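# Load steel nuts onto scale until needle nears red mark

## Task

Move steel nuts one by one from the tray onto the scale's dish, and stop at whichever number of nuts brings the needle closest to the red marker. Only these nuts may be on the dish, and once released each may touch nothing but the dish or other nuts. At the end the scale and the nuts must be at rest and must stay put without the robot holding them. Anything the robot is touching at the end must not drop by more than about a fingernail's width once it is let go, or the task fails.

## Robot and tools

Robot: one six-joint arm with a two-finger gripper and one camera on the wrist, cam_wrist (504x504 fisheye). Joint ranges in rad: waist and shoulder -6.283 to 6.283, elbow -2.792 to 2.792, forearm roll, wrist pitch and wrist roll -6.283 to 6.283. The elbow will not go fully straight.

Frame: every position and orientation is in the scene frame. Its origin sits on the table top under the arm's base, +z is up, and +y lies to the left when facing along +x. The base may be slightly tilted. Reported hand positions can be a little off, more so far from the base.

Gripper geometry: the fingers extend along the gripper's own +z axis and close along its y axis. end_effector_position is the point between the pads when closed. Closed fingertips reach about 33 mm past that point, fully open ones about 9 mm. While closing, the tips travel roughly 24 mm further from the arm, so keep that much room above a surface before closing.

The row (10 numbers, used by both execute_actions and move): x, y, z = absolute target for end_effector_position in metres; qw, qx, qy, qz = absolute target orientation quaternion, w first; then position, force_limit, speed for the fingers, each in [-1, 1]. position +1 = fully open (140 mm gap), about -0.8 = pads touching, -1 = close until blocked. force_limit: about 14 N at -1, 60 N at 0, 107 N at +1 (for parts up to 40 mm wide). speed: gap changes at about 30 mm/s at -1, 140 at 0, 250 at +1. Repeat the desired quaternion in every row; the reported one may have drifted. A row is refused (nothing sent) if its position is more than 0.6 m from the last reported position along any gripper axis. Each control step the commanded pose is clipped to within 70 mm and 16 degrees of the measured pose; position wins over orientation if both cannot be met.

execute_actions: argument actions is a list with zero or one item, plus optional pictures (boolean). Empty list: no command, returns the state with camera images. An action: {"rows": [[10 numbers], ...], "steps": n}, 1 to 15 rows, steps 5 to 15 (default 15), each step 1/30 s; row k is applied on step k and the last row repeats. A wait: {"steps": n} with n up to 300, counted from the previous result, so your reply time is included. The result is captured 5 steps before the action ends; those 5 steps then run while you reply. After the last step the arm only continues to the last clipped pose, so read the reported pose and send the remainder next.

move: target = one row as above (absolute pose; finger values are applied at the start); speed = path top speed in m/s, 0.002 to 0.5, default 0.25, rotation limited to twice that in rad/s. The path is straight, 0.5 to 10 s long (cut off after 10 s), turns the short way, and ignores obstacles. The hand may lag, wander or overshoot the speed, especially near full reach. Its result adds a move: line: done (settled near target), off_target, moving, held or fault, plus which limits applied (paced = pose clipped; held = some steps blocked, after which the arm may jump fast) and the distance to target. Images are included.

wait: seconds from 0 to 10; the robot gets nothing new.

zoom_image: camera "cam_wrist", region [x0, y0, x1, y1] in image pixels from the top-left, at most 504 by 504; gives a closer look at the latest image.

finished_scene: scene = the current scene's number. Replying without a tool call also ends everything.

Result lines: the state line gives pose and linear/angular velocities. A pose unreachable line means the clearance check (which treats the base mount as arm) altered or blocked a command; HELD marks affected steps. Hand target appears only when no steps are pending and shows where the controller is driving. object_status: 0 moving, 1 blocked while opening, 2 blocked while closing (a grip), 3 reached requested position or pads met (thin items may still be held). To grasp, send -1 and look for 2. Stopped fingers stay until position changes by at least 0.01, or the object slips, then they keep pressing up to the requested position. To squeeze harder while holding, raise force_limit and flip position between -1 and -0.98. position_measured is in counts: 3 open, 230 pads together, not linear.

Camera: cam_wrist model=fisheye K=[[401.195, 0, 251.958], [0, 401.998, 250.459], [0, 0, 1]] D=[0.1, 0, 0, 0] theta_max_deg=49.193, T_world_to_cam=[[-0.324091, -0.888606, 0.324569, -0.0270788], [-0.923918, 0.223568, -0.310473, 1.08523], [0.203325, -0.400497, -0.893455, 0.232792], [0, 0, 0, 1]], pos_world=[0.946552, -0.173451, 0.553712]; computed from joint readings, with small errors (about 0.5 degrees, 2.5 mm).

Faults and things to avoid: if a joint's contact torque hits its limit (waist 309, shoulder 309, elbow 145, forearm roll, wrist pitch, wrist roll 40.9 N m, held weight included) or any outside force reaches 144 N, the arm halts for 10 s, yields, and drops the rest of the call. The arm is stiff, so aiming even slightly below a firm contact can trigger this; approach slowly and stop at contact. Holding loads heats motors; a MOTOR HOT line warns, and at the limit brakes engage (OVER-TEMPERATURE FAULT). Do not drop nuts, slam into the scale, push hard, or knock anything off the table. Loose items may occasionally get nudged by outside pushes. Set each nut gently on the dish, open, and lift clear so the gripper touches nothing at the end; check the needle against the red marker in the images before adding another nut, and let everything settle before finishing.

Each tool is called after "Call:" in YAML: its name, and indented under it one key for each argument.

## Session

Call:
move:
  target: [0.7, 0, 0.55, 0, 1, 0, 0, 1, 0, 0]

Scene clock: 2.83 s of 7600.00 s.
end_effector_position=(+0.7003, +0.0012, +0.5513) position_measured=3 object_status=3 end_effector_quat_wxyz=(+0.001, +1.000, -0.000, +0.003) end_effector_velocity=(+0.001, -0.000, -0.001) end_effector_angular_velocity=(+0.000, +0.007, -0.000)
Joint positions: [-0.032  0.227  1.288 -0.001  1.621  1.525]
Joint velocities: [-0.     0.006 -0.006  0.     0.007  0.   ]
Hand target: +0.700, +0.001, +0.551; +0.001, +1.000, -0.000, +0.002
Off the commanded pose: 0.002 m, 0 deg.
move: done; limits=paced
camera_calibration (this result's frames):
cam_wrist: T_world_to_cam=[[-0.036074, -0.999297, -0.0102348, 0.0340201], [-0.921068, 0.029273, 0.388299, 0.442045], [-0.387727, 0.0234345, -0.921476, 0.978644], [0, 0, 0, 1]] pos_world=[0.787828, -0.00187782, 0.7305]

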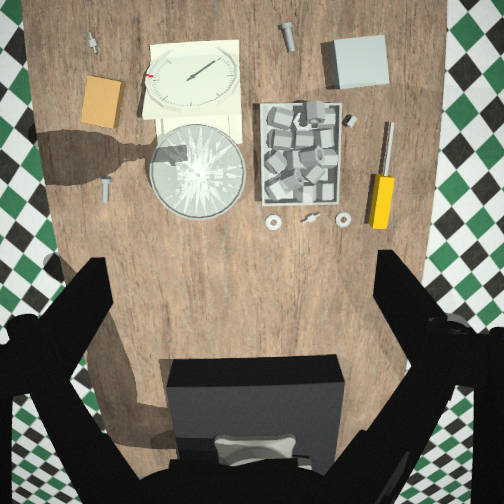

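Call:
move:
  target: [0.7, -0.09, 0.17, 0, 1, 0, 0, 1, 0, 0]

Call:
zoom_image:
  camera: "cam_wrist"
  region: [130, 80, 380, 330]

Scene clock: 5.13 s of 7600.00 s.
end_effector_position=(+0.7006, -0.0901, +0.1702) position_measured=3 object_status=3 end_effector_quat_wxyz=(+0.000, +1.000, -0.000, +0.000) end_effector_velocity=(-0.001, -0.001, -0.002) end_effector_angular_velocity=(-0.001, +0.002, +0.001)
Joint positions: [-0.161  0.405  1.766 -0.001  0.97   1.395]
Joint velocities: [-0.001  0.002  0.001 -0.001 -0.    -0.001]
Hand target: +0.701, -0.090, +0.170; +0.000, +1.000, -0.000, +0.000
Off the commanded pose: 0.001 m, 0 deg.
Kept back: nothing.
move: done
camera_calibration (this result's frames):
cam_wrist: T_world_to_cam=[[-0.0357708, -0.999304, -0.0105883, -0.0612673], [-0.919067, 0.0287339, 0.393053, 0.590761], [-0.392476, 0.0237912, -0.919455, 0.632683], [0, 0, 0, 1]] pos_world=[0.78907, -0.0932518, 0.348874]

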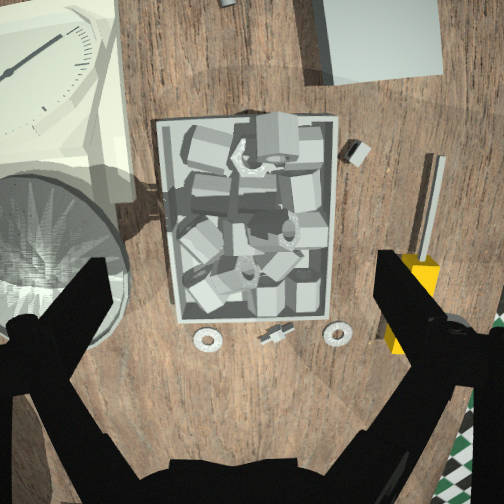

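Region (130, 80, 380, 330) of cam_wrist's 504x504 image, scaled by 2.016, with more detail than that image has.

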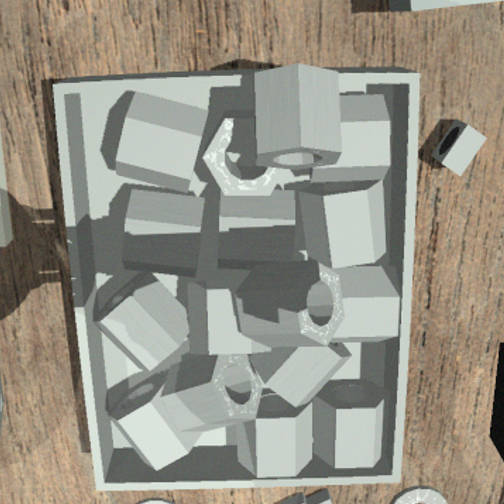

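Call:
move:
  target: [0.753, -0.111, 0.1, 0, 1, 0, 0, -0.3, 0, 0]
  speed: 0.15

Scene clock: 6.40 s of 7600.00 s.
end_effector_position=(+0.7531, -0.1109, +0.1002) position_measured=167 object_status=3 end_effector_quat_wxyz=(+0.000, +1.000, -0.000, +0.000) end_effector_velocity=(+0.000, -0.000, -0.002) end_effector_angular_velocity=(+0.000, +0.003, +0.001)
Joint positions: [-0.176  0.545  1.694 -0.     0.903  1.379]
Joint velocities: [-0.     0.004 -0.001 -0.     0.001 -0.001]
Hand target: +0.753, -0.111, +0.100; +0.000, +1.000, -0.000, -0.000
Off the commanded pose: 0.000 m, 0 deg.
Kept back: nothing.
move: done
camera_calibration (this result's frames):
cam_wrist: T_world_to_cam=[[-0.0352318, -0.999318, -0.0110504, -0.0812983], [-0.919058, 0.0280551, 0.393122, 0.666982], [-0.392544, 0.0240064, -0.91942, 0.589473], [0, 0, 0, 1]] pos_world=[0.841525, -0.114106, 0.278869]

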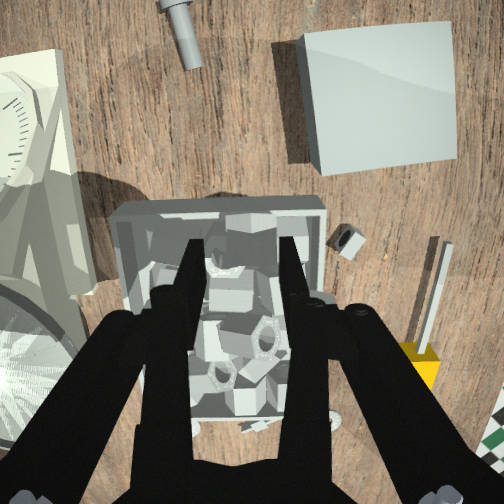

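Call:
move:
  target: [0.748, -0.116, 0.074, 0, 1, 0, 0, -0.3, 0, 0]
  speed: 0.03

Call:
move:
  target: [0.748, -0.116, 0.075, 0, 1, 0, 0, -1, 0, -0.6]
  speed: 0.02

Call:
move:
  target: [0.72, -0.1, 0.19, 0, 1, 0, 0, -1, 0, -0.6]
  speed: 0.1

Call:
move:
  target: [0.655, 0.09, 0.17, 0, 1, 0, 0, -1, 0, -0.6]
  speed: 0.2

Scene clock: 7.80 s of 7600.00 s.
end_effector_position=(+0.7481, -0.1160, +0.0741) position_measured=167 object_status=3 end_effector_quat_wxyz=(+0.000, +1.000, -0.000, -0.000) end_effector_velocity=(+0.001, -0.000, -0.001) end_effector_angular_velocity=(+0.000, -0.003, -0.001)
Joint positions: [-0.184  0.567  1.716 -0.     0.859  1.372]
Joint velocities: [-0.     0.001  0.001  0.001 -0.005 -0.   ]
Hand target: +0.748, -0.116, +0.074; +0.000, +1.000, -0.000, -0.000
Off the commanded pose: 0.000 m, 0 deg.
Kept back: nothing.
move: done
camera_calibration (this result's frames):
cam_wrist: T_world_to_cam=[[-0.0352065, -0.999319, -0.0110728, -0.086861], [-0.919047, 0.0280222, 0.393151, 0.672739], [-0.392573, 0.0240179, -0.919407, 0.563686], [0, 0, 0, 1]] pos_world=[0.836509, -0.119192, 0.252807]

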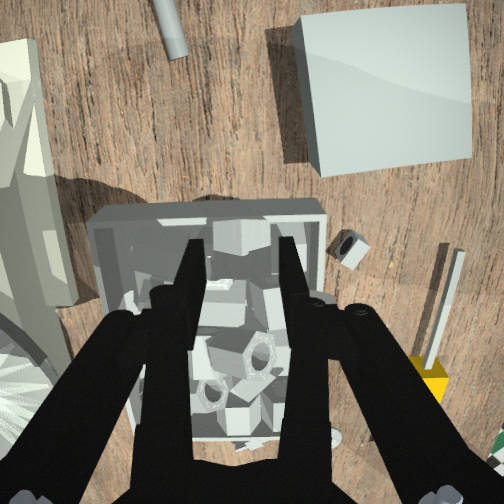

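Scene clock: 8.50 s of 7600.00 s.
end_effector_position=(+0.7480, -0.1160, +0.0750) position_measured=190 object_status=2 end_effector_quat_wxyz=(-0.000, +1.000, +0.000, -0.000) end_effector_velocity=(-0.000, +0.000, -0.001) end_effector_angular_velocity=(+0.001, +0.001, -0.001)
Joint positions: [-0.184  0.566  1.715 -0.     0.86   1.371]
Joint velocities: [-0.     0.001  0.     0.001  0.    -0.   ]
Hand target: +0.748, -0.116, +0.075; -0.000, +1.000, +0.000, +0.000
Off the commanded pose: 0.000 m, 0 deg.
Kept back: nothing.
move: done
camera_calibration (this result's frames):
cam_wrist: T_world_to_cam=[[-0.035186, -0.999319, -0.0111418, -0.0868502], [-0.919041, 0.0279758, 0.393168, 0.672322], [-0.392588, 0.0240738, -0.919399, 0.564475], [0, 0, 0, 1]] pos_world=[0.836442, -0.119189, 0.253674]

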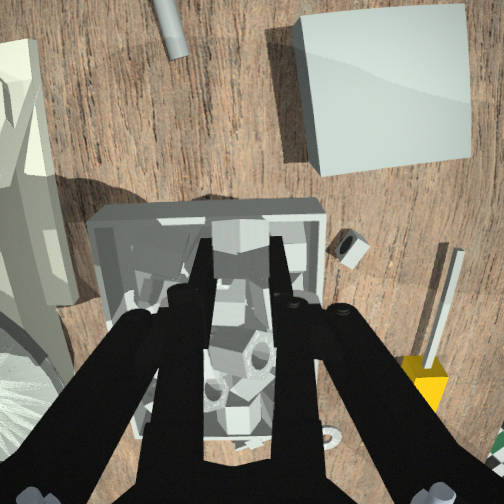

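Scene clock: 10.10 s of 7600.00 s.
end_effector_position=(+0.7198, -0.1000, +0.1898) position_measured=190 object_status=2 end_effector_quat_wxyz=(-0.000, +1.000, +0.000, -0.000) end_effector_velocity=(-0.001, -0.000, +0.001) end_effector_angular_velocity=(-0.001, +0.000, +0.001)
Joint positions: [-0.17   0.415  1.708  0.     1.018  1.385]
Joint velocities: [ 0.    -0.002  0.    -0.002  0.002  0.   ]
Hand target: +0.720, -0.100, +0.190; -0.000, +1.000, +0.000, +0.000
Off the commanded pose: 0.000 m, 0 deg.
Kept back: nothing.
move: done
camera_calibration (this result's frames):
cam_wrist: T_world_to_cam=[[-0.0350885, -0.99932, -0.0113006, -0.0705987], [-0.919049, 0.027824, 0.39316, 0.600833], [-0.392579, 0.0241813, -0.919401, 0.658646], [0, 0, 0, 1]] pos_world=[0.808288, -0.103195, 0.368538]

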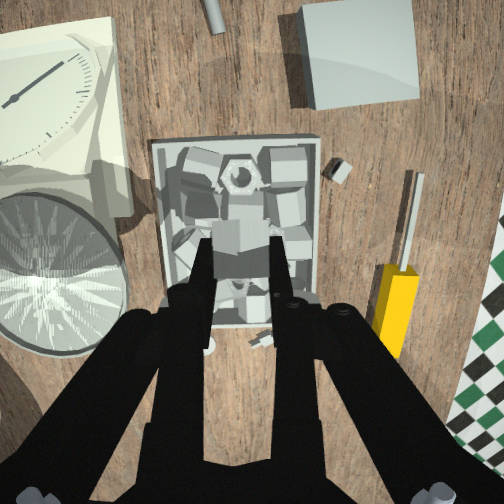

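Scene clock: 11.57 s of 7600.00 s.
end_effector_position=(+0.6547, +0.0899, +0.1699) position_measured=190 object_status=2 end_effector_quat_wxyz=(-0.000, +1.000, -0.000, -0.000) end_effector_velocity=(-0.000, +0.001, +0.001) end_effector_angular_velocity=(-0.000, -0.002, +0.001)
Joint positions: [0.099 0.343 1.859 0.001 0.939 1.654]
Joint velocities: [ 0.002 -0.002  0.    -0.001 -0.     0.002]
Hand target: +0.655, +0.090, +0.170; -0.000, +1.000, -0.000, -0.000
Off the commanded pose: 0.000 m, 0 deg.
Kept back: nothing.
move: done
camera_calibration (this result's frames):
cam_wrist: T_world_to_cam=[[-0.0353047, -0.999306, -0.0119101, 0.116887], [-0.918971, 0.0277785, 0.393345, 0.543403], [-0.392741, 0.024832, -0.919314, 0.610177], [0, 0, 0, 1]] pos_world=[0.74314, 0.0865594, 0.348591]

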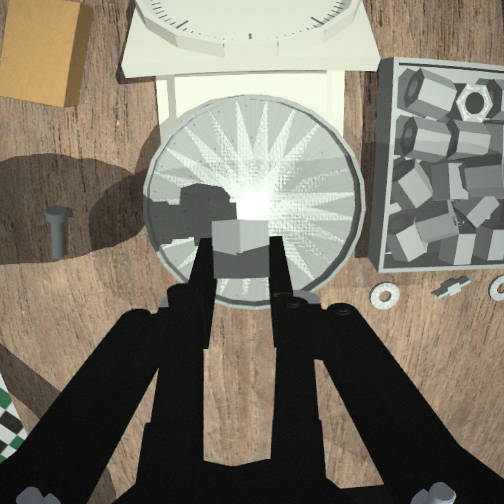

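Call:
move:
  target: [0.697, 0.082, 0.11, 0, 1, 0, 0, -1, 0, -0.6]
  speed: 0.05

Scene clock: 13.60 s of 7600.00 s.
end_effector_position=(+0.6971, +0.0821, +0.1101) position_measured=190 object_status=2 end_effector_quat_wxyz=(+0.000, +1.000, -0.000, +0.000) end_effector_velocity=(+0.001, +0.000, -0.001) end_effector_angular_velocity=(+0.000, -0.001, -0.000)
Joint positions: [ 0.084  0.459  1.815 -0.     0.867  1.639]
Joint velocities: [-0.     0.001 -0.     0.    -0.002  0.   ]
Hand target: +0.697, +0.082, +0.110; +0.000, +1.000, -0.000, +0.000
Off the commanded pose: 0.000 m, 0 deg.
Kept back: nothing.
move: done
camera_calibration (this result's frames):
cam_wrist: T_world_to_cam=[[-0.0352354, -0.999318, -0.0110586, 0.109706], [-0.919065, 0.0280556, 0.393106, 0.606159], [-0.392527, 0.0240148, -0.919427, 0.572011], [0, 0, 0, 1]] pos_world=[0.785495, 0.0788881, 0.288851]

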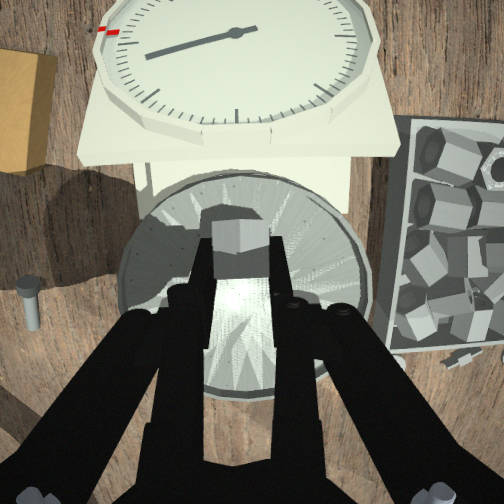

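Call:
move:
  target: [0.697, 0.082, 0.113, 0, 1, 0, 0, -0.35, 0, -0.8]
  speed: 0.02

Call:
move:
  target: [0.71, 0.082, 0.18, 0, 1, 0, 0, -0.35, 0, -0.6]
  speed: 0.1

Scene clock: 14.53 s of 7600.00 s.
end_effector_position=(+0.6970, +0.0820, +0.1130) position_measured=173 object_status=3 end_effector_quat_wxyz=(+0.000, +1.000, +0.000, -0.000) end_effector_velocity=(-0.000, -0.000, -0.001) end_effector_angular_velocity=(-0.001, +0.001, +0.001)
Joint positions: [ 0.083  0.456  1.814 -0.     0.871  1.639]
Joint velocities: [ 0.     0.001 -0.    -0.001  0.     0.   ]
Hand target: +0.697, +0.082, +0.113; -0.000, +1.000, +0.000, +0.000
Off the commanded pose: 0.000 m, 0 deg.
Kept back: nothing.
move: done
camera_calibration (this result's frames):
cam_wrist: T_world_to_cam=[[-0.0351063, -0.999323, -0.0110458, 0.109546], [-0.919049, 0.0279407, 0.393151, 0.604992], [-0.392576, 0.0239538, -0.919407, 0.57461], [0, 0, 0, 1]] pos_world=[0.785441, 0.0788035, 0.291658]

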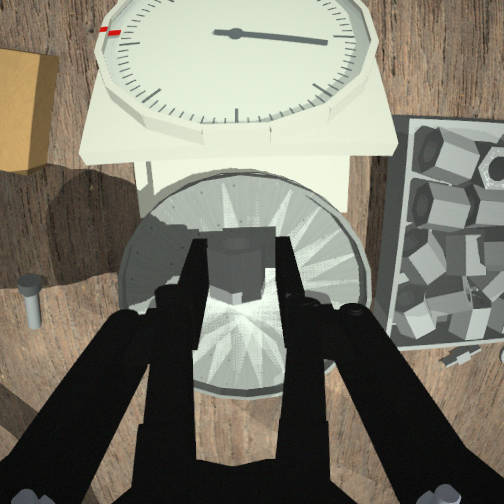

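Scene clock: 15.60 s of 7600.00 s.
end_effector_position=(+0.7099, +0.0820, +0.1799) position_measured=173 object_status=3 end_effector_quat_wxyz=(-0.000, +1.000, +0.000, -0.000) end_effector_velocity=(-0.000, +0.000, +0.000) end_effector_angular_velocity=(-0.000, +0.003, +0.002)
Joint positions: [ 0.082  0.407  1.742 -0.     0.992  1.637]
Joint velocities: [ 0.     0.    -0.001 -0.     0.003 -0.001]
Hand target: +0.710, +0.082, +0.180; -0.000, +1.000, +0.000, -0.000
Off the commanded pose: 0.000 m, 0 deg.
Kept back: nothing.
move: done
camera_calibration (this result's frames):
cam_wrist: T_world_to_cam=[[-0.0351056, -0.999321, -0.0112182, 0.110841], [-0.919042, 0.0278718, 0.393174, 0.590513], [-0.392594, 0.0241126, -0.919396, 0.641223], [0, 0, 0, 1]] pos_world=[0.798337, 0.0788455, 0.358607]

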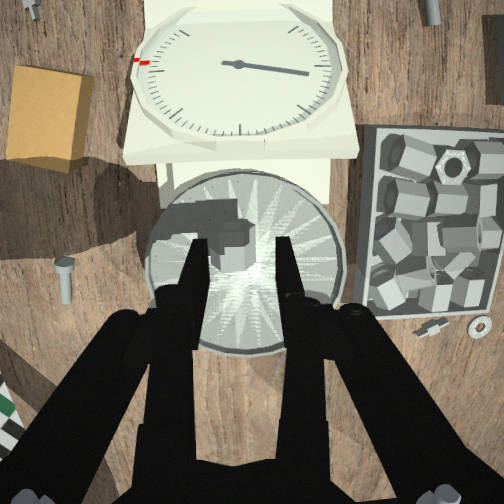

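Call:
move:
  target: [0.677, -0.11, 0.105, 0, 0.707, -0.707, 0, -0.3, 0, 0]
  speed: 0.4

Scene clock: 18.30 s of 7600.00 s.
end_effector_position=(+0.6775, -0.1102, +0.1050) position_measured=167 object_status=3 end_effector_quat_wxyz=(+0.000, +0.707, -0.707, +0.000) end_effector_velocity=(+0.000, -0.001, -0.000) end_effector_angular_velocity=(-0.001, -0.001, -0.005)
Joint positions: [-0.196  0.445  1.851 -0.001  0.845  2.931]
Joint velocities: [-0.001  0.     0.    -0.001 -0.002  0.005]
Hand target: +0.677, -0.110, +0.105; +0.000, +0.707, -0.707, +0.000
Off the commanded pose: 0.001 m, 0 deg.
Kept back: nothing.
move: done
camera_calibration (this result's frames):
cam_wrist: T_world_to_cam=[[-0.999327, 0.034887, -0.01134, 0.683975], [0.0276427, 0.919372, 0.392417, 0.0524794], [0.0241159, 0.39184, -0.919717, 0.322493], [0, 0, 0, 1]] pos_world=[0.674286, -0.198476, 0.283765]

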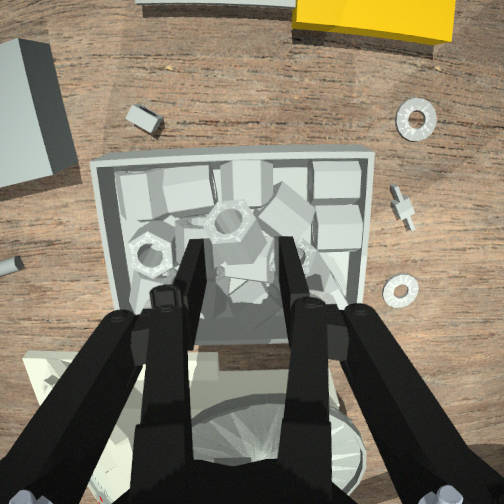

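Call:
move:
  target: [0.683, -0.11, 0.07, 0, 0.707, -0.707, 0, -0.3, 0, 0]
  speed: 0.03

Call:
move:
  target: [0.683, -0.11, 0.071, 0, 0.707, -0.707, 0, -1, 0, -0.6]
  speed: 0.02

Call:
move:
  target: [0.683, -0.08, 0.18, 0, 0.707, -0.707, 0, -1, 0, -0.6]
  speed: 0.1

Call:
move:
  target: [0.655, 0.125, 0.17, 0, 0.707, -0.707, 0, -1, 0, -0.6]
  speed: 0.2

Scene clock: 20.00 s of 7600.00 s.
end_effector_position=(+0.6830, -0.1100, +0.0701) position_measured=167 object_status=3 end_effector_quat_wxyz=(+0.000, +0.707, -0.707, +0.000) end_effector_velocity=(+0.001, -0.000, +0.000) end_effector_angular_velocity=(-0.001, -0.003, -0.000)
Joint positions: [-0.194  0.492  1.857 -0.     0.792  2.932]
Joint velocities: [-0.    -0.    -0.     0.    -0.002  0.   ]
Hand target: +0.683, -0.110, +0.070; +0.000, +0.707, -0.707, +0.000
Off the commanded pose: 0.000 m, 0 deg.
Kept back: nothing.
move: done
camera_calibration (this result's frames):
cam_wrist: T_world_to_cam=[[-0.999317, 0.0352245, -0.0111378, 0.689137], [0.0280141, 0.919061, 0.39312, 0.0655371], [0.0240838, 0.392539, -0.91942, 0.29027], [0, 0, 0, 1]] pos_world=[0.67984, -0.19845, 0.248792]

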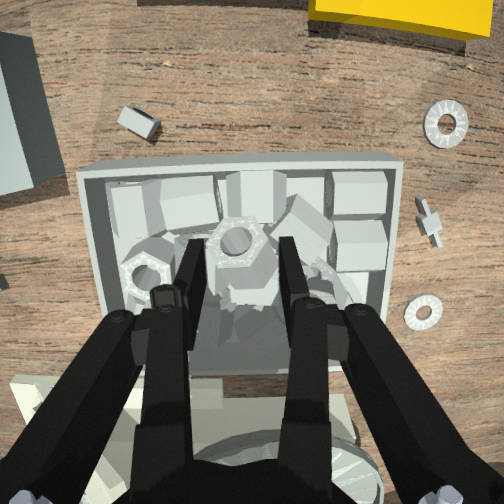

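Scene clock: 20.70 s of 7600.00 s.
end_effector_position=(+0.6830, -0.1100, +0.0710) position_measured=185 object_status=2 end_effector_quat_wxyz=(+0.000, +0.707, -0.707, -0.000) end_effector_velocity=(+0.000, -0.000, -0.001) end_effector_angular_velocity=(+0.001, -0.000, -0.001)
Joint positions: [-0.194  0.491  1.857 -0.     0.794  2.932]
Joint velocities: [-0.     0.001  0.     0.001 -0.001 -0.   ]
Hand target: +0.683, -0.110, +0.071; -0.000, +0.707, -0.707, -0.000
Off the commanded pose: 0.000 m, 0 deg.
Kept back: nothing.
move: done
camera_calibration (this result's frames):
cam_wrist: T_world_to_cam=[[-0.999317, 0.0352554, -0.0111166, 0.689109], [0.0280499, 0.919045, 0.393154, 0.0651418], [0.0240775, 0.392573, -0.919406, 0.291085], [0, 0, 0, 1]] pos_world=[0.679803, -0.198435, 0.249675]

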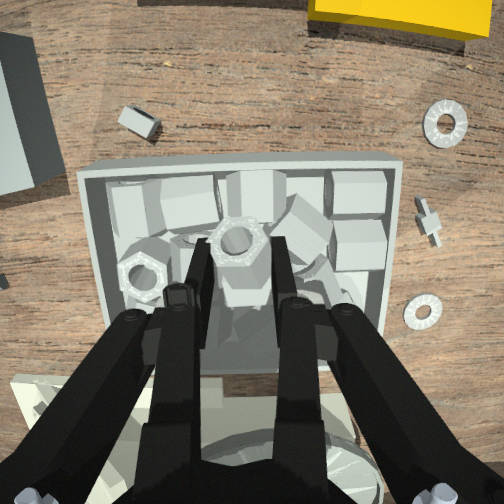

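Scene clock: 22.23 s of 7600.00 s.
end_effector_position=(+0.6828, -0.0799, +0.1799) position_measured=185 object_status=2 end_effector_quat_wxyz=(-0.000, +0.707, -0.707, -0.000) end_effector_velocity=(+0.001, +0.000, +0.001) end_effector_angular_velocity=(-0.001, -0.002, +0.000)
Joint positions: [-0.151  0.37   1.798  0.     0.974  2.975]
Joint velocities: [ 0.001 -0.001 -0.001 -0.     0.     0.001]
Hand target: +0.683, -0.080, +0.180; -0.000, +0.707, -0.707, -0.000
Off the commanded pose: 0.000 m, 0 deg.
Kept back: nothing.
move: done
camera_calibration (this result's frames):
cam_wrist: T_world_to_cam=[[-0.999322, 0.0351085, -0.0111298, 0.689067], [0.0279025, 0.918932, 0.393429, -0.00526407], [0.0240403, 0.392851, -0.919288, 0.379435], [0, 0, 0, 1]] pos_world=[0.679625, -0.168416, 0.35855]

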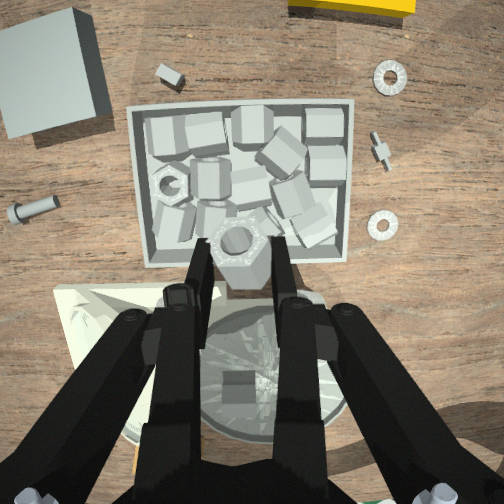

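Scene clock: 23.73 s of 7600.00 s.
end_effector_position=(+0.6546, +0.1250, +0.1700) position_measured=185 object_status=2 end_effector_quat_wxyz=(-0.000, +0.707, -0.707, -0.000) end_effector_velocity=(-0.000, +0.001, -0.001) end_effector_angular_velocity=(-0.001, +0.001, +0.001)
Joint positions: [0.152 0.351 1.848 0.001 0.943 3.278]
Joint velocities: [ 0.002  0.001 -0.    -0.001  0.001  0.002]
Hand target: +0.655, +0.125, +0.170; -0.000, +0.707, -0.707, -0.000
Off the commanded pose: 0.000 m, 0 deg.
Kept back: nothing.
move: done
camera_calibration (this result's frames):
cam_wrist: T_world_to_cam=[[-0.999318, 0.0352715, -0.0108956, 0.653514], [0.0281304, 0.918695, 0.393965, -0.189084], [0.0239055, 0.39339, -0.919061, 0.290502], [0, 0, 0, 1]] pos_world=[0.651443, 0.0363793, 0.348602]

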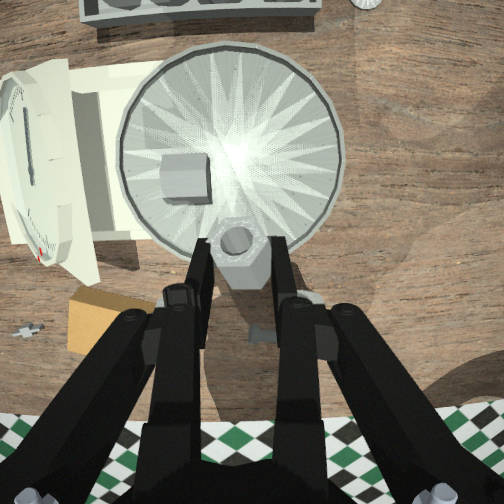

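Call:
move:
  target: [0.645, 0.112, 0.122, 0, 0.707, -0.707, 0, -1, 0, -0.6]
  speed: 0.04

Scene clock: 25.53 s of 7600.00 s.
end_effector_position=(+0.6451, +0.1120, +0.1221) position_measured=185 object_status=2 end_effector_quat_wxyz=(+0.000, +0.707, -0.707, +0.000) end_effector_velocity=(+0.000, -0.001, -0.001) end_effector_angular_velocity=(-0.001, -0.001, +0.001)
Joint positions: [ 0.135  0.386  1.904 -0.     0.851  3.261]
Joint velocities: [-0.001  0.001  0.001 -0.002 -0.003 -0.   ]
Hand target: +0.645, +0.112, +0.122; +0.000, +0.707, -0.707, +0.000
Off the commanded pose: 0.000 m, 0 deg.
Kept back: nothing.
move: done
camera_calibration (this result's frames):
cam_wrist: T_world_to_cam=[[-0.999316, 0.0352542, -0.0111747, 0.644], [0.0280284, 0.919084, 0.393064, -0.157883], [0.0241277, 0.392482, -0.919443, 0.251824], [0, 0, 0, 1]] pos_world=[0.641908, 0.0235675, 0.300793]

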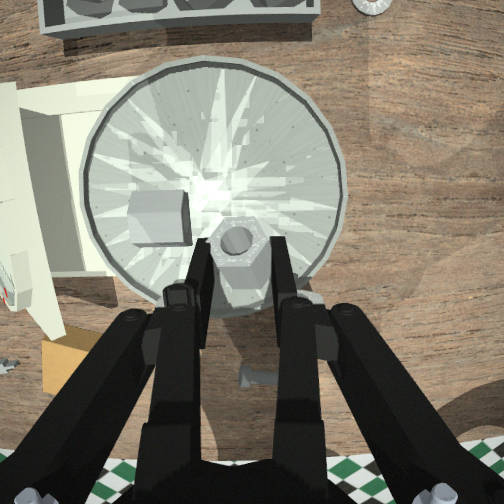

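Call:
move:
  target: [0.645, 0.112, 0.114, 0, 0.707, -0.707, 0, -1, 0, -0.6]
  speed: 0.015

Call:
move:
  target: [0.645, 0.112, 0.114, 0, 0.707, -0.707, 0, -0.35, 0, -0.8]
  speed: 0.015

Call:
move:
  target: [0.645, 0.112, 0.17, 0, 0.707, -0.707, 0, -0.35, 0, -0.8]
  speed: 0.1

Call:
move:
  target: [0.68, -0.03, 0.14, 0, 0.707, -0.707, 0, -0.35, 0, -0.8]
  speed: 0.25

Scene clock: 26.57 s of 7600.00 s.
end_effector_position=(+0.6450, +0.1120, +0.1141) position_measured=185 object_status=2 end_effector_quat_wxyz=(+0.000, +0.707, -0.707, +0.000) end_effector_velocity=(-0.000, +0.000, -0.001) end_effector_angular_velocity=(+0.001, +0.000, -0.001)
Joint positions: [ 0.135  0.395  1.91  -0.     0.837  3.261]
Joint velocities: [-0.     0.001  0.001  0.001 -0.002  0.   ]
Hand target: +0.645, +0.112, +0.114; +0.000, +0.707, -0.707, +0.000
Off the commanded pose: 0.000 m, 0 deg.
Kept back: nothing.
move: done
camera_calibration (this result's frames):
cam_wrist: T_world_to_cam=[[-0.99932, 0.0351291, -0.0111764, 0.643843], [0.0279126, 0.919088, 0.393063, -0.154638], [0.0240801, 0.392484, -0.919444, 0.244529], [0, 0, 0, 1]] pos_world=[0.641833, 0.0235345, 0.292808]

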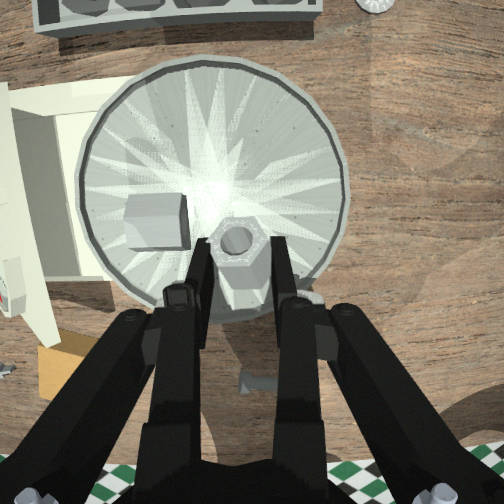

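Scene clock: 27.27 s of 7600.00 s.
end_effector_position=(+0.6450, +0.1120, +0.1140) position_measured=173 object_status=3 end_effector_quat_wxyz=(+0.000, +0.707, -0.707, +0.000) end_effector_velocity=(-0.000, +0.000, +0.000) end_effector_angular_velocity=(+0.001, -0.000, -0.001)
Joint positions: [ 0.135  0.395  1.91  -0.     0.837  3.261]
Joint velocities: [ 0.    -0.     0.     0.001 -0.     0.   ]
Hand target: +0.645, +0.112, +0.114; +0.000, +0.707, -0.707, +0.000
Off the commanded pose: 0.000 m, 0 deg.
Kept back: nothing.
move: done
camera_calibration (this result's frames):
cam_wrist: T_world_to_cam=[[-0.999319, 0.0351799, -0.0111425, 0.643809], [0.027971, 0.919057, 0.39313, -0.154661], [0.0240709, 0.392551, -0.919415, 0.244422], [0, 0, 0, 1]] pos_world=[0.641813, 0.0235447, 0.292701]

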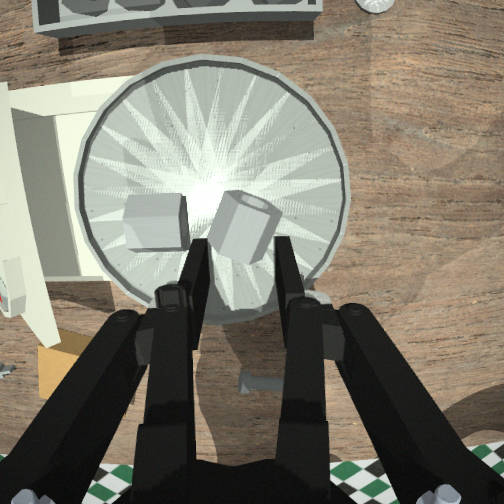

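Scene clock: 28.20 s of 7600.00 s.
end_effector_position=(+0.6449, +0.1120, +0.1699) position_measured=173 object_status=3 end_effector_quat_wxyz=(-0.000, +0.707, -0.707, -0.000) end_effector_velocity=(-0.001, -0.001, -0.001) end_effector_angular_velocity=(-0.001, +0.003, -0.000)
Joint positions: [ 0.135  0.335  1.871 -0.     0.935  3.261]
Joint velocities: [-0.     0.001 -0.    -0.001  0.003  0.001]
Hand target: +0.645, +0.112, +0.170; -0.000, +0.707, -0.707, -0.000
Off the commanded pose: 0.000 m, 0 deg.
Kept back: nothing.
move: done
camera_calibration (this result's frames):
cam_wrist: T_world_to_cam=[[-0.99932, 0.0351516, -0.0111049, 0.644346], [0.0279572, 0.919018, 0.393223, -0.176651], [0.024028, 0.392645, -0.919376, 0.295811], [0, 0, 0, 1]] pos_world=[0.641739, 0.0235468, 0.34858]

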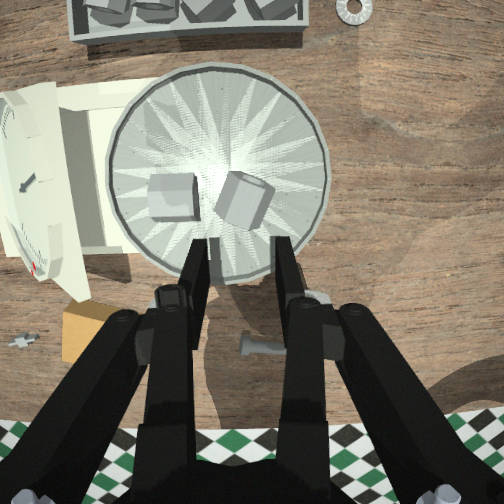

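Scene clock: 29.27 s of 7600.00 s.
end_effector_position=(+0.6803, -0.0299, +0.1401) position_measured=173 object_status=3 end_effector_quat_wxyz=(+0.000, +0.707, -0.707, +0.000) end_effector_velocity=(+0.001, -0.002, -0.000) end_effector_angular_velocity=(-0.000, -0.001, -0.000)
Joint positions: [-0.079  0.401  1.84  -0.001  0.901  3.048]
Joint velocities: [-0.003  0.001 -0.001 -0.    -0.001 -0.002]
Hand target: +0.680, -0.030, +0.140; +0.000, +0.707, -0.707, +0.000
Off the commanded pose: 0.000 m, 0 deg.
Kept back: nothing.
move: done
camera_calibration (this result's frames):
cam_wrist: T_world_to_cam=[[-0.999317, 0.0351526, -0.0113514, 0.684391], [0.0278792, 0.91931, 0.392546, -0.0353238], [0.0242345, 0.391961, -0.919662, 0.323162], [0, 0, 0, 1]] pos_world=[0.677077, -0.118252, 0.318835]

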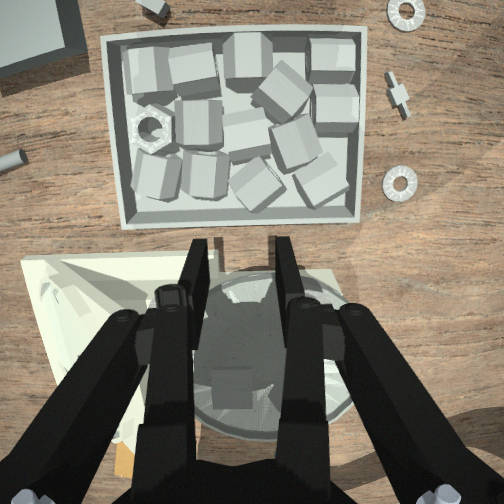

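Call:
zoom_image:
  camera: "cam_wrist"
  region: [95, 15, 375, 235]

Region (95, 15, 375, 235) of cam_wrist's 504x504 image, scaled by 1.800, with more detail than that image has; it fills the top 396 rows of this view, and the rest is white.

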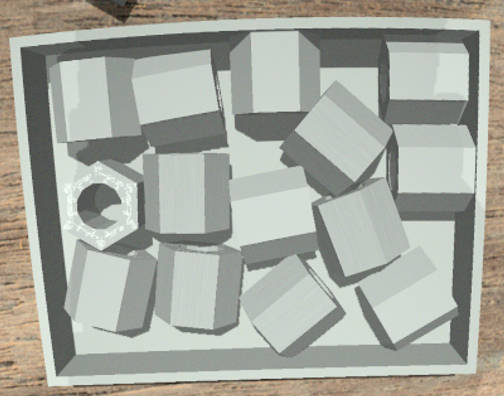

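Call:
move:
  target: [0.672, -0.134, 0.072, 0, 0.707, -0.707, 0, -0.3, 0, 0]
  speed: 0.12

Scene clock: 31.17 s of 7600.00 s.
end_effector_position=(+0.6722, -0.1341, +0.0721) position_measured=167 object_status=3 end_effector_quat_wxyz=(+0.000, +0.707, -0.707, +0.000) end_effector_velocity=(-0.000, -0.001, -0.000) end_effector_angular_velocity=(+0.002, -0.000, -0.002)
Joint positions: [-0.231  0.482  1.869 -0.001  0.79   2.895]
Joint velocities: [-0.002  0.     0.     0.002  0.    -0.002]
Hand target: +0.672, -0.134, +0.072; +0.000, +0.707, -0.707, +0.000
Off the commanded pose: 0.000 m, 0 deg.
Kept back: nothing.
move: done
camera_calibration (this result's frames):
cam_wrist: T_world_to_cam=[[-0.999324, 0.0350441, -0.0111165, 0.679209], [0.0278728, 0.919331, 0.392496, 0.0873754], [0.0239744, 0.39192, -0.919687, 0.301815], [0, 0, 0, 1]] pos_world=[0.669078, -0.222417, 0.250831]

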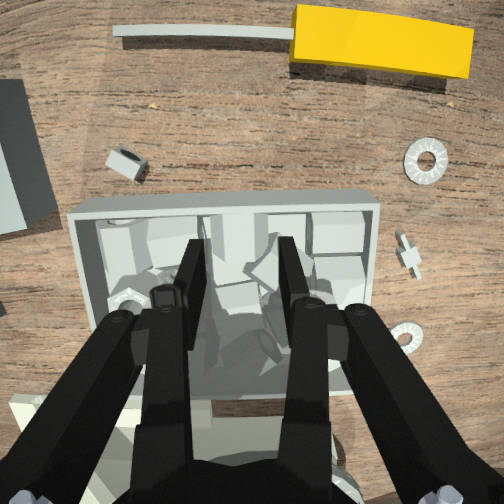

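Call:
move:
  target: [0.6685, -0.143, 0.066, 0, 0.707, -0.707, 0, -0.38, 0, 0]
  speed: 0.03

Scene clock: 32.13 s of 7600.00 s.
end_effector_position=(+0.6686, -0.1430, +0.0661) position_measured=177 object_status=3 end_effector_quat_wxyz=(+0.000, +0.707, -0.707, +0.000) end_effector_velocity=(-0.000, -0.001, -0.001) end_effector_angular_velocity=(+0.000, -0.000, -0.001)
Joint positions: [-0.246  0.487  1.876 -0.     0.778  2.881]
Joint velocities: [-0.002  0.001  0.     0.    -0.001 -0.001]
Hand target: +0.669, -0.143, +0.066; +0.000, +0.707, -0.707, +0.000
Off the commanded pose: 0.000 m, 0 deg.
Kept back: nothing.
move: done
camera_calibration (this result's frames):
cam_wrist: T_world_to_cam=[[-0.999318, 0.0351932, -0.0111741, 0.675794], [0.0279718, 0.919074, 0.393091, 0.0978277], [0.0241039, 0.39251, -0.919432, 0.299836], [0, 0, 0, 1]] pos_world=[0.665369, -0.231383, 0.244775]

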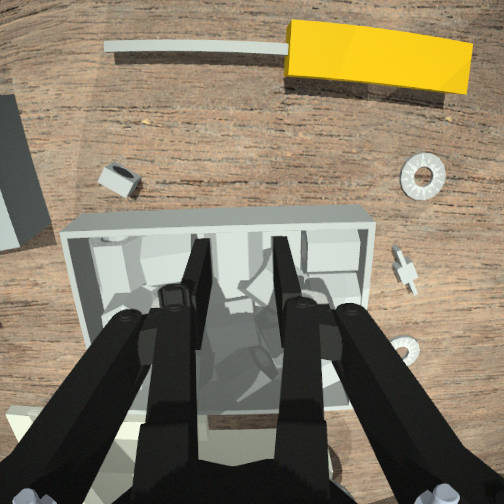

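Call:
move:
  target: [0.667, -0.143, 0.046, 0, 0.707, -0.707, 0, -0.38, 0, 0]
  speed: 0.008

Call:
move:
  target: [0.667, -0.143, 0.046, 0, 0.707, -0.707, 0, -1, 0, -0.7]
  speed: 0.01

Call:
move:
  target: [0.667, -0.13, 0.16, 0, 0.707, -0.707, 0, -1, 0, -0.7]
  speed: 0.1

Call:
move:
  target: [0.66, 0.04, 0.16, 0, 0.707, -0.707, 0, -1, 0, -0.7]
  speed: 0.2

Scene clock: 43.33 s of 7600.00 s.
end_effector_position=(+0.6703, -0.1439, +0.0649) position_measured=177 object_status=3 end_effector_quat_wxyz=(-0.001, +0.707, -0.707, +0.002) end_effector_velocity=(+0.001, +0.000, +0.001) end_effector_angular_velocity=(+0.000, -0.003, -0.000)
Joint positions: [-0.246  0.489  1.875 -0.001  0.773  2.88 ]
Joint velocities: [ 0.    -0.001 -0.001  0.001 -0.001 -0.   ]
Hand target: +0.670, -0.144, +0.065; -0.001, +0.707, -0.707, +0.002
Off the commanded pose: 0.019 m, 0 deg.
FORCE FAULT: contact force on the arm reached its limit, and the arm stopped for 10 seconds. The contact can be on any part of the arm, not only on its tool. The arm's remaining commands of this call were not run. The arm holds still and accepts commands again. Move the arm away from the contact; if what it grips holds it there, let go first. Pushing or pulling that hard again can fault the arm again.
Kept back: nothing.
move: fault
camera_calibration (this result's frames):
cam_wrist: T_world_to_cam=[[-0.999282, 0.0348743, -0.0147913, 0.677716], [0.0262948, 0.919648, 0.391863, 0.100444], [0.0272687, 0.391193, -0.919905, 0.296776], [0, 0, 0, 1]] pos_world=[0.666496, -0.232104, 0.24367]

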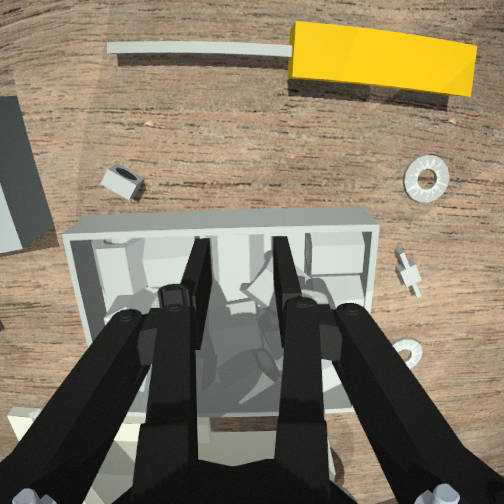

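not run: a fault stop came before this call.

not run: a fault stop came before this call.

not run: a fault stop came before this call.

Call:
move:
  target: [0.662, -0.144, 0.07, 0, 0.707, -0.707, 0, -0.3, 0, 0]
  speed: 0.02

Call:
zoom_image:
  camera: "cam_wrist"
  region: [130, 190, 370, 320]

Scene clock: 44.73 s of 7600.00 s.
end_effector_position=(+0.6621, -0.1440, +0.0699) position_measured=167 object_status=3 end_effector_quat_wxyz=(+0.000, +0.707, -0.707, +0.000) end_effector_velocity=(-0.001, -0.000, +0.001) end_effector_angular_velocity=(-0.001, -0.000, +0.001)
Joint positions: [-0.25   0.475  1.887 -0.     0.779  2.877]
Joint velocities: [-0.    -0.002  0.001 -0.001 -0.    -0.001]
Hand target: +0.662, -0.144, +0.070; +0.000, +0.707, -0.707, +0.000
Off the commanded pose: 0.000 m, 0 deg.
Kept back: nothing.
move: done
camera_calibration (this result's frames):
cam_wrist: T_world_to_cam=[[-0.999319, 0.0351822, -0.0111584, 0.669368], [0.0279668, 0.919057, 0.393132, 0.0974606], [0.0240864, 0.392552, -0.919414, 0.303983], [0, 0, 0, 1]] pos_world=[0.658864, -0.232451, 0.24864]

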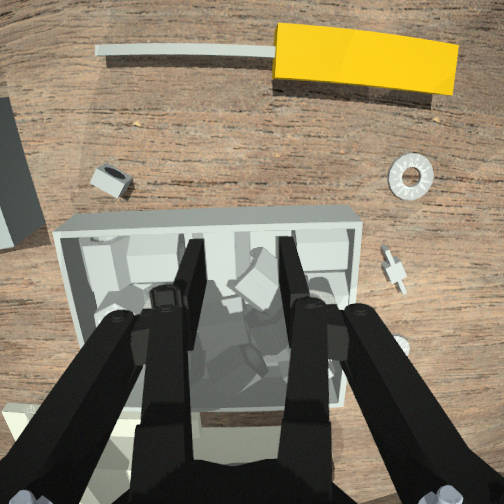

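Region (130, 190, 370, 320) of cam_wrist's 504x504 image, scaled by 2.100, with more detail than that image has; it fills the top 273 rows of this view, and the rest is white.

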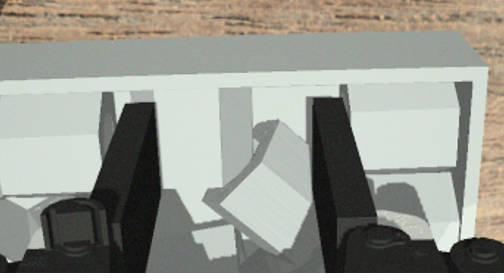

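Call:
move:
  target: [0.68, -0.03, 0.13, 0, 0.707, -0.707, 0, -0.3, 0, 0]
  speed: 0.15

Call:
zoom_image:
  camera: "cam_wrist"
  region: [95, 15, 375, 235]

Scene clock: 46.23 s of 7600.00 s.
end_effector_position=(+0.6797, -0.0299, +0.1299) position_measured=167 object_status=3 end_effector_quat_wxyz=(-0.000, +0.707, -0.707, -0.000) end_effector_velocity=(+0.001, +0.001, +0.000) end_effector_angular_velocity=(-0.001, -0.000, +0.001)
Joint positions: [-0.08   0.411  1.848  0.001  0.883  3.046]
Joint velocities: [ 0.002  0.    -0.001 -0.002  0.     0.003]
Hand target: +0.680, -0.030, +0.130; -0.000, +0.707, -0.707, -0.000
Off the commanded pose: 0.000 m, 0 deg.
Kept back: nothing.
move: done
camera_calibration (this result's frames):
cam_wrist: T_world_to_cam=[[-0.999317, 0.0352356, -0.0110914, 0.683638], [0.0280252, 0.918777, 0.393781, -0.0316031], [0.0240656, 0.393201, -0.919137, 0.313921], [0, 0, 0, 1]] pos_world=[0.676502, -0.118486, 0.308564]

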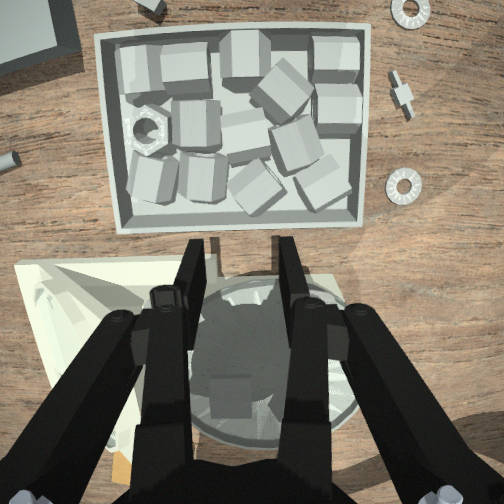

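Region (95, 15, 375, 235) of cam_wrist's 504x504 image, scaled by 1.800, with more detail than that image has; it fills the top 396 rows of this view, and the rest is white.

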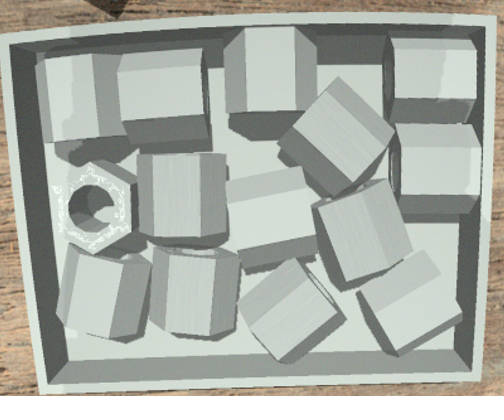

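Call:
move:
  target: [0.684, -0.0904, 0.072, 0, 0.995, 0.096, 0, -0.36, 0, 0]
  speed: 0.3

Call:
zoom_image:
  camera: "cam_wrist"
  region: [120, 150, 370, 330]

Scene clock: 49.90 s of 7600.00 s.
end_effector_position=(+0.6842, -0.0905, +0.0720) position_measured=174 object_status=3 end_effector_quat_wxyz=(+0.000, +0.995, +0.096, -0.000) end_effector_velocity=(-0.000, -0.000, -0.001) end_effector_angular_velocity=(+0.002, +0.001, +0.007)
Joint positions: [-0.166  0.488  1.86  -0.001  0.794  1.198]
Joint velocities: [-0.001  0.001  0.     0.002  0.    -0.01 ]
Hand target: +0.684, -0.090, +0.072; +0.000, +0.995, +0.096, -0.000
Off the commanded pose: 0.000 m, 0 deg.
Kept back: nothing.
move: done
camera_calibration (this result's frames):
cam_wrist: T_world_to_cam=[[0.155912, -0.987713, -0.0106702, -0.193332], [-0.907536, -0.147504, 0.393218, 0.590371], [-0.389961, -0.051624, -0.919383, 0.527467], [0, 0, 0, 1]] pos_world=[0.771617, -0.0766443, 0.250736]

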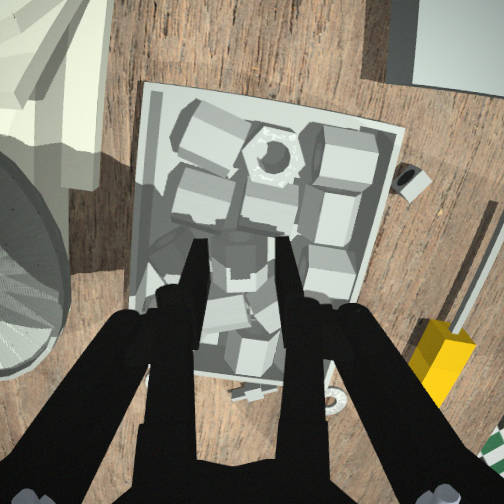

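Region (120, 150, 370, 330) of cam_wrist's 504x504 image, scaled by 2.016, with more detail than that image has; it fills the top 363 rows of this view, and the rest is white.

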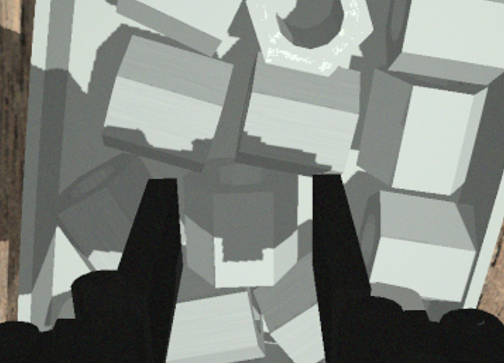

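Call:
move:
  target: [0.68, -0.0972, 0.068, 0, 0.995, 0.096, 0, -0.36, 0, 0]
  speed: 0.02

Call:
zoom_image:
  camera: "cam_wrist"
  region: [120, 150, 370, 330]

Scene clock: 50.83 s of 7600.00 s.
end_effector_position=(+0.6801, -0.0971, +0.0680) position_measured=174 object_status=3 end_effector_quat_wxyz=(+0.000, +0.995, +0.096, -0.000) end_effector_velocity=(-0.001, -0.001, -0.000) end_effector_angular_velocity=(+0.001, -0.001, -0.001)
Joint positions: [-0.177  0.489  1.868 -0.     0.785  1.186]
Joint velocities: [-0.002 -0.     0.001  0.001 -0.002 -0.002]
Hand target: +0.680, -0.097, +0.068; +0.000, +0.995, +0.096, -0.000
Off the commanded pose: 0.000 m, 0 deg.
Kept back: nothing.
move: done
camera_calibration (this result's frames):
cam_wrist: T_world_to_cam=[[0.156507, -0.987615, -0.0110921, -0.199698], [-0.907446, -0.148218, 0.393158, 0.587094], [-0.389933, -0.0514666, -0.919404, 0.521838], [0, 0, 0, 1]] pos_world=[0.767492, -0.0833496, 0.246744]

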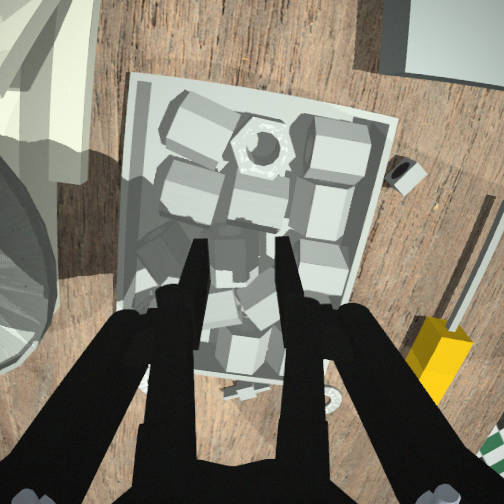

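Region (120, 150, 370, 330) of cam_wrist's 504x504 image, scaled by 2.016, with more detail than that image has; it fills the top 363 rows of this view, and the rest is white.

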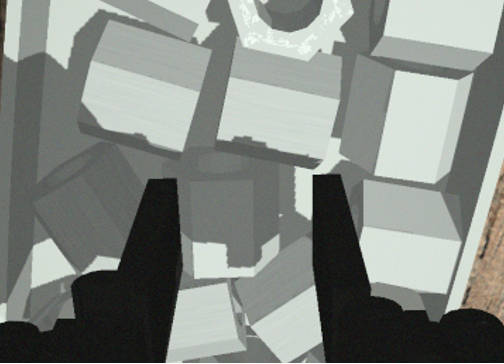

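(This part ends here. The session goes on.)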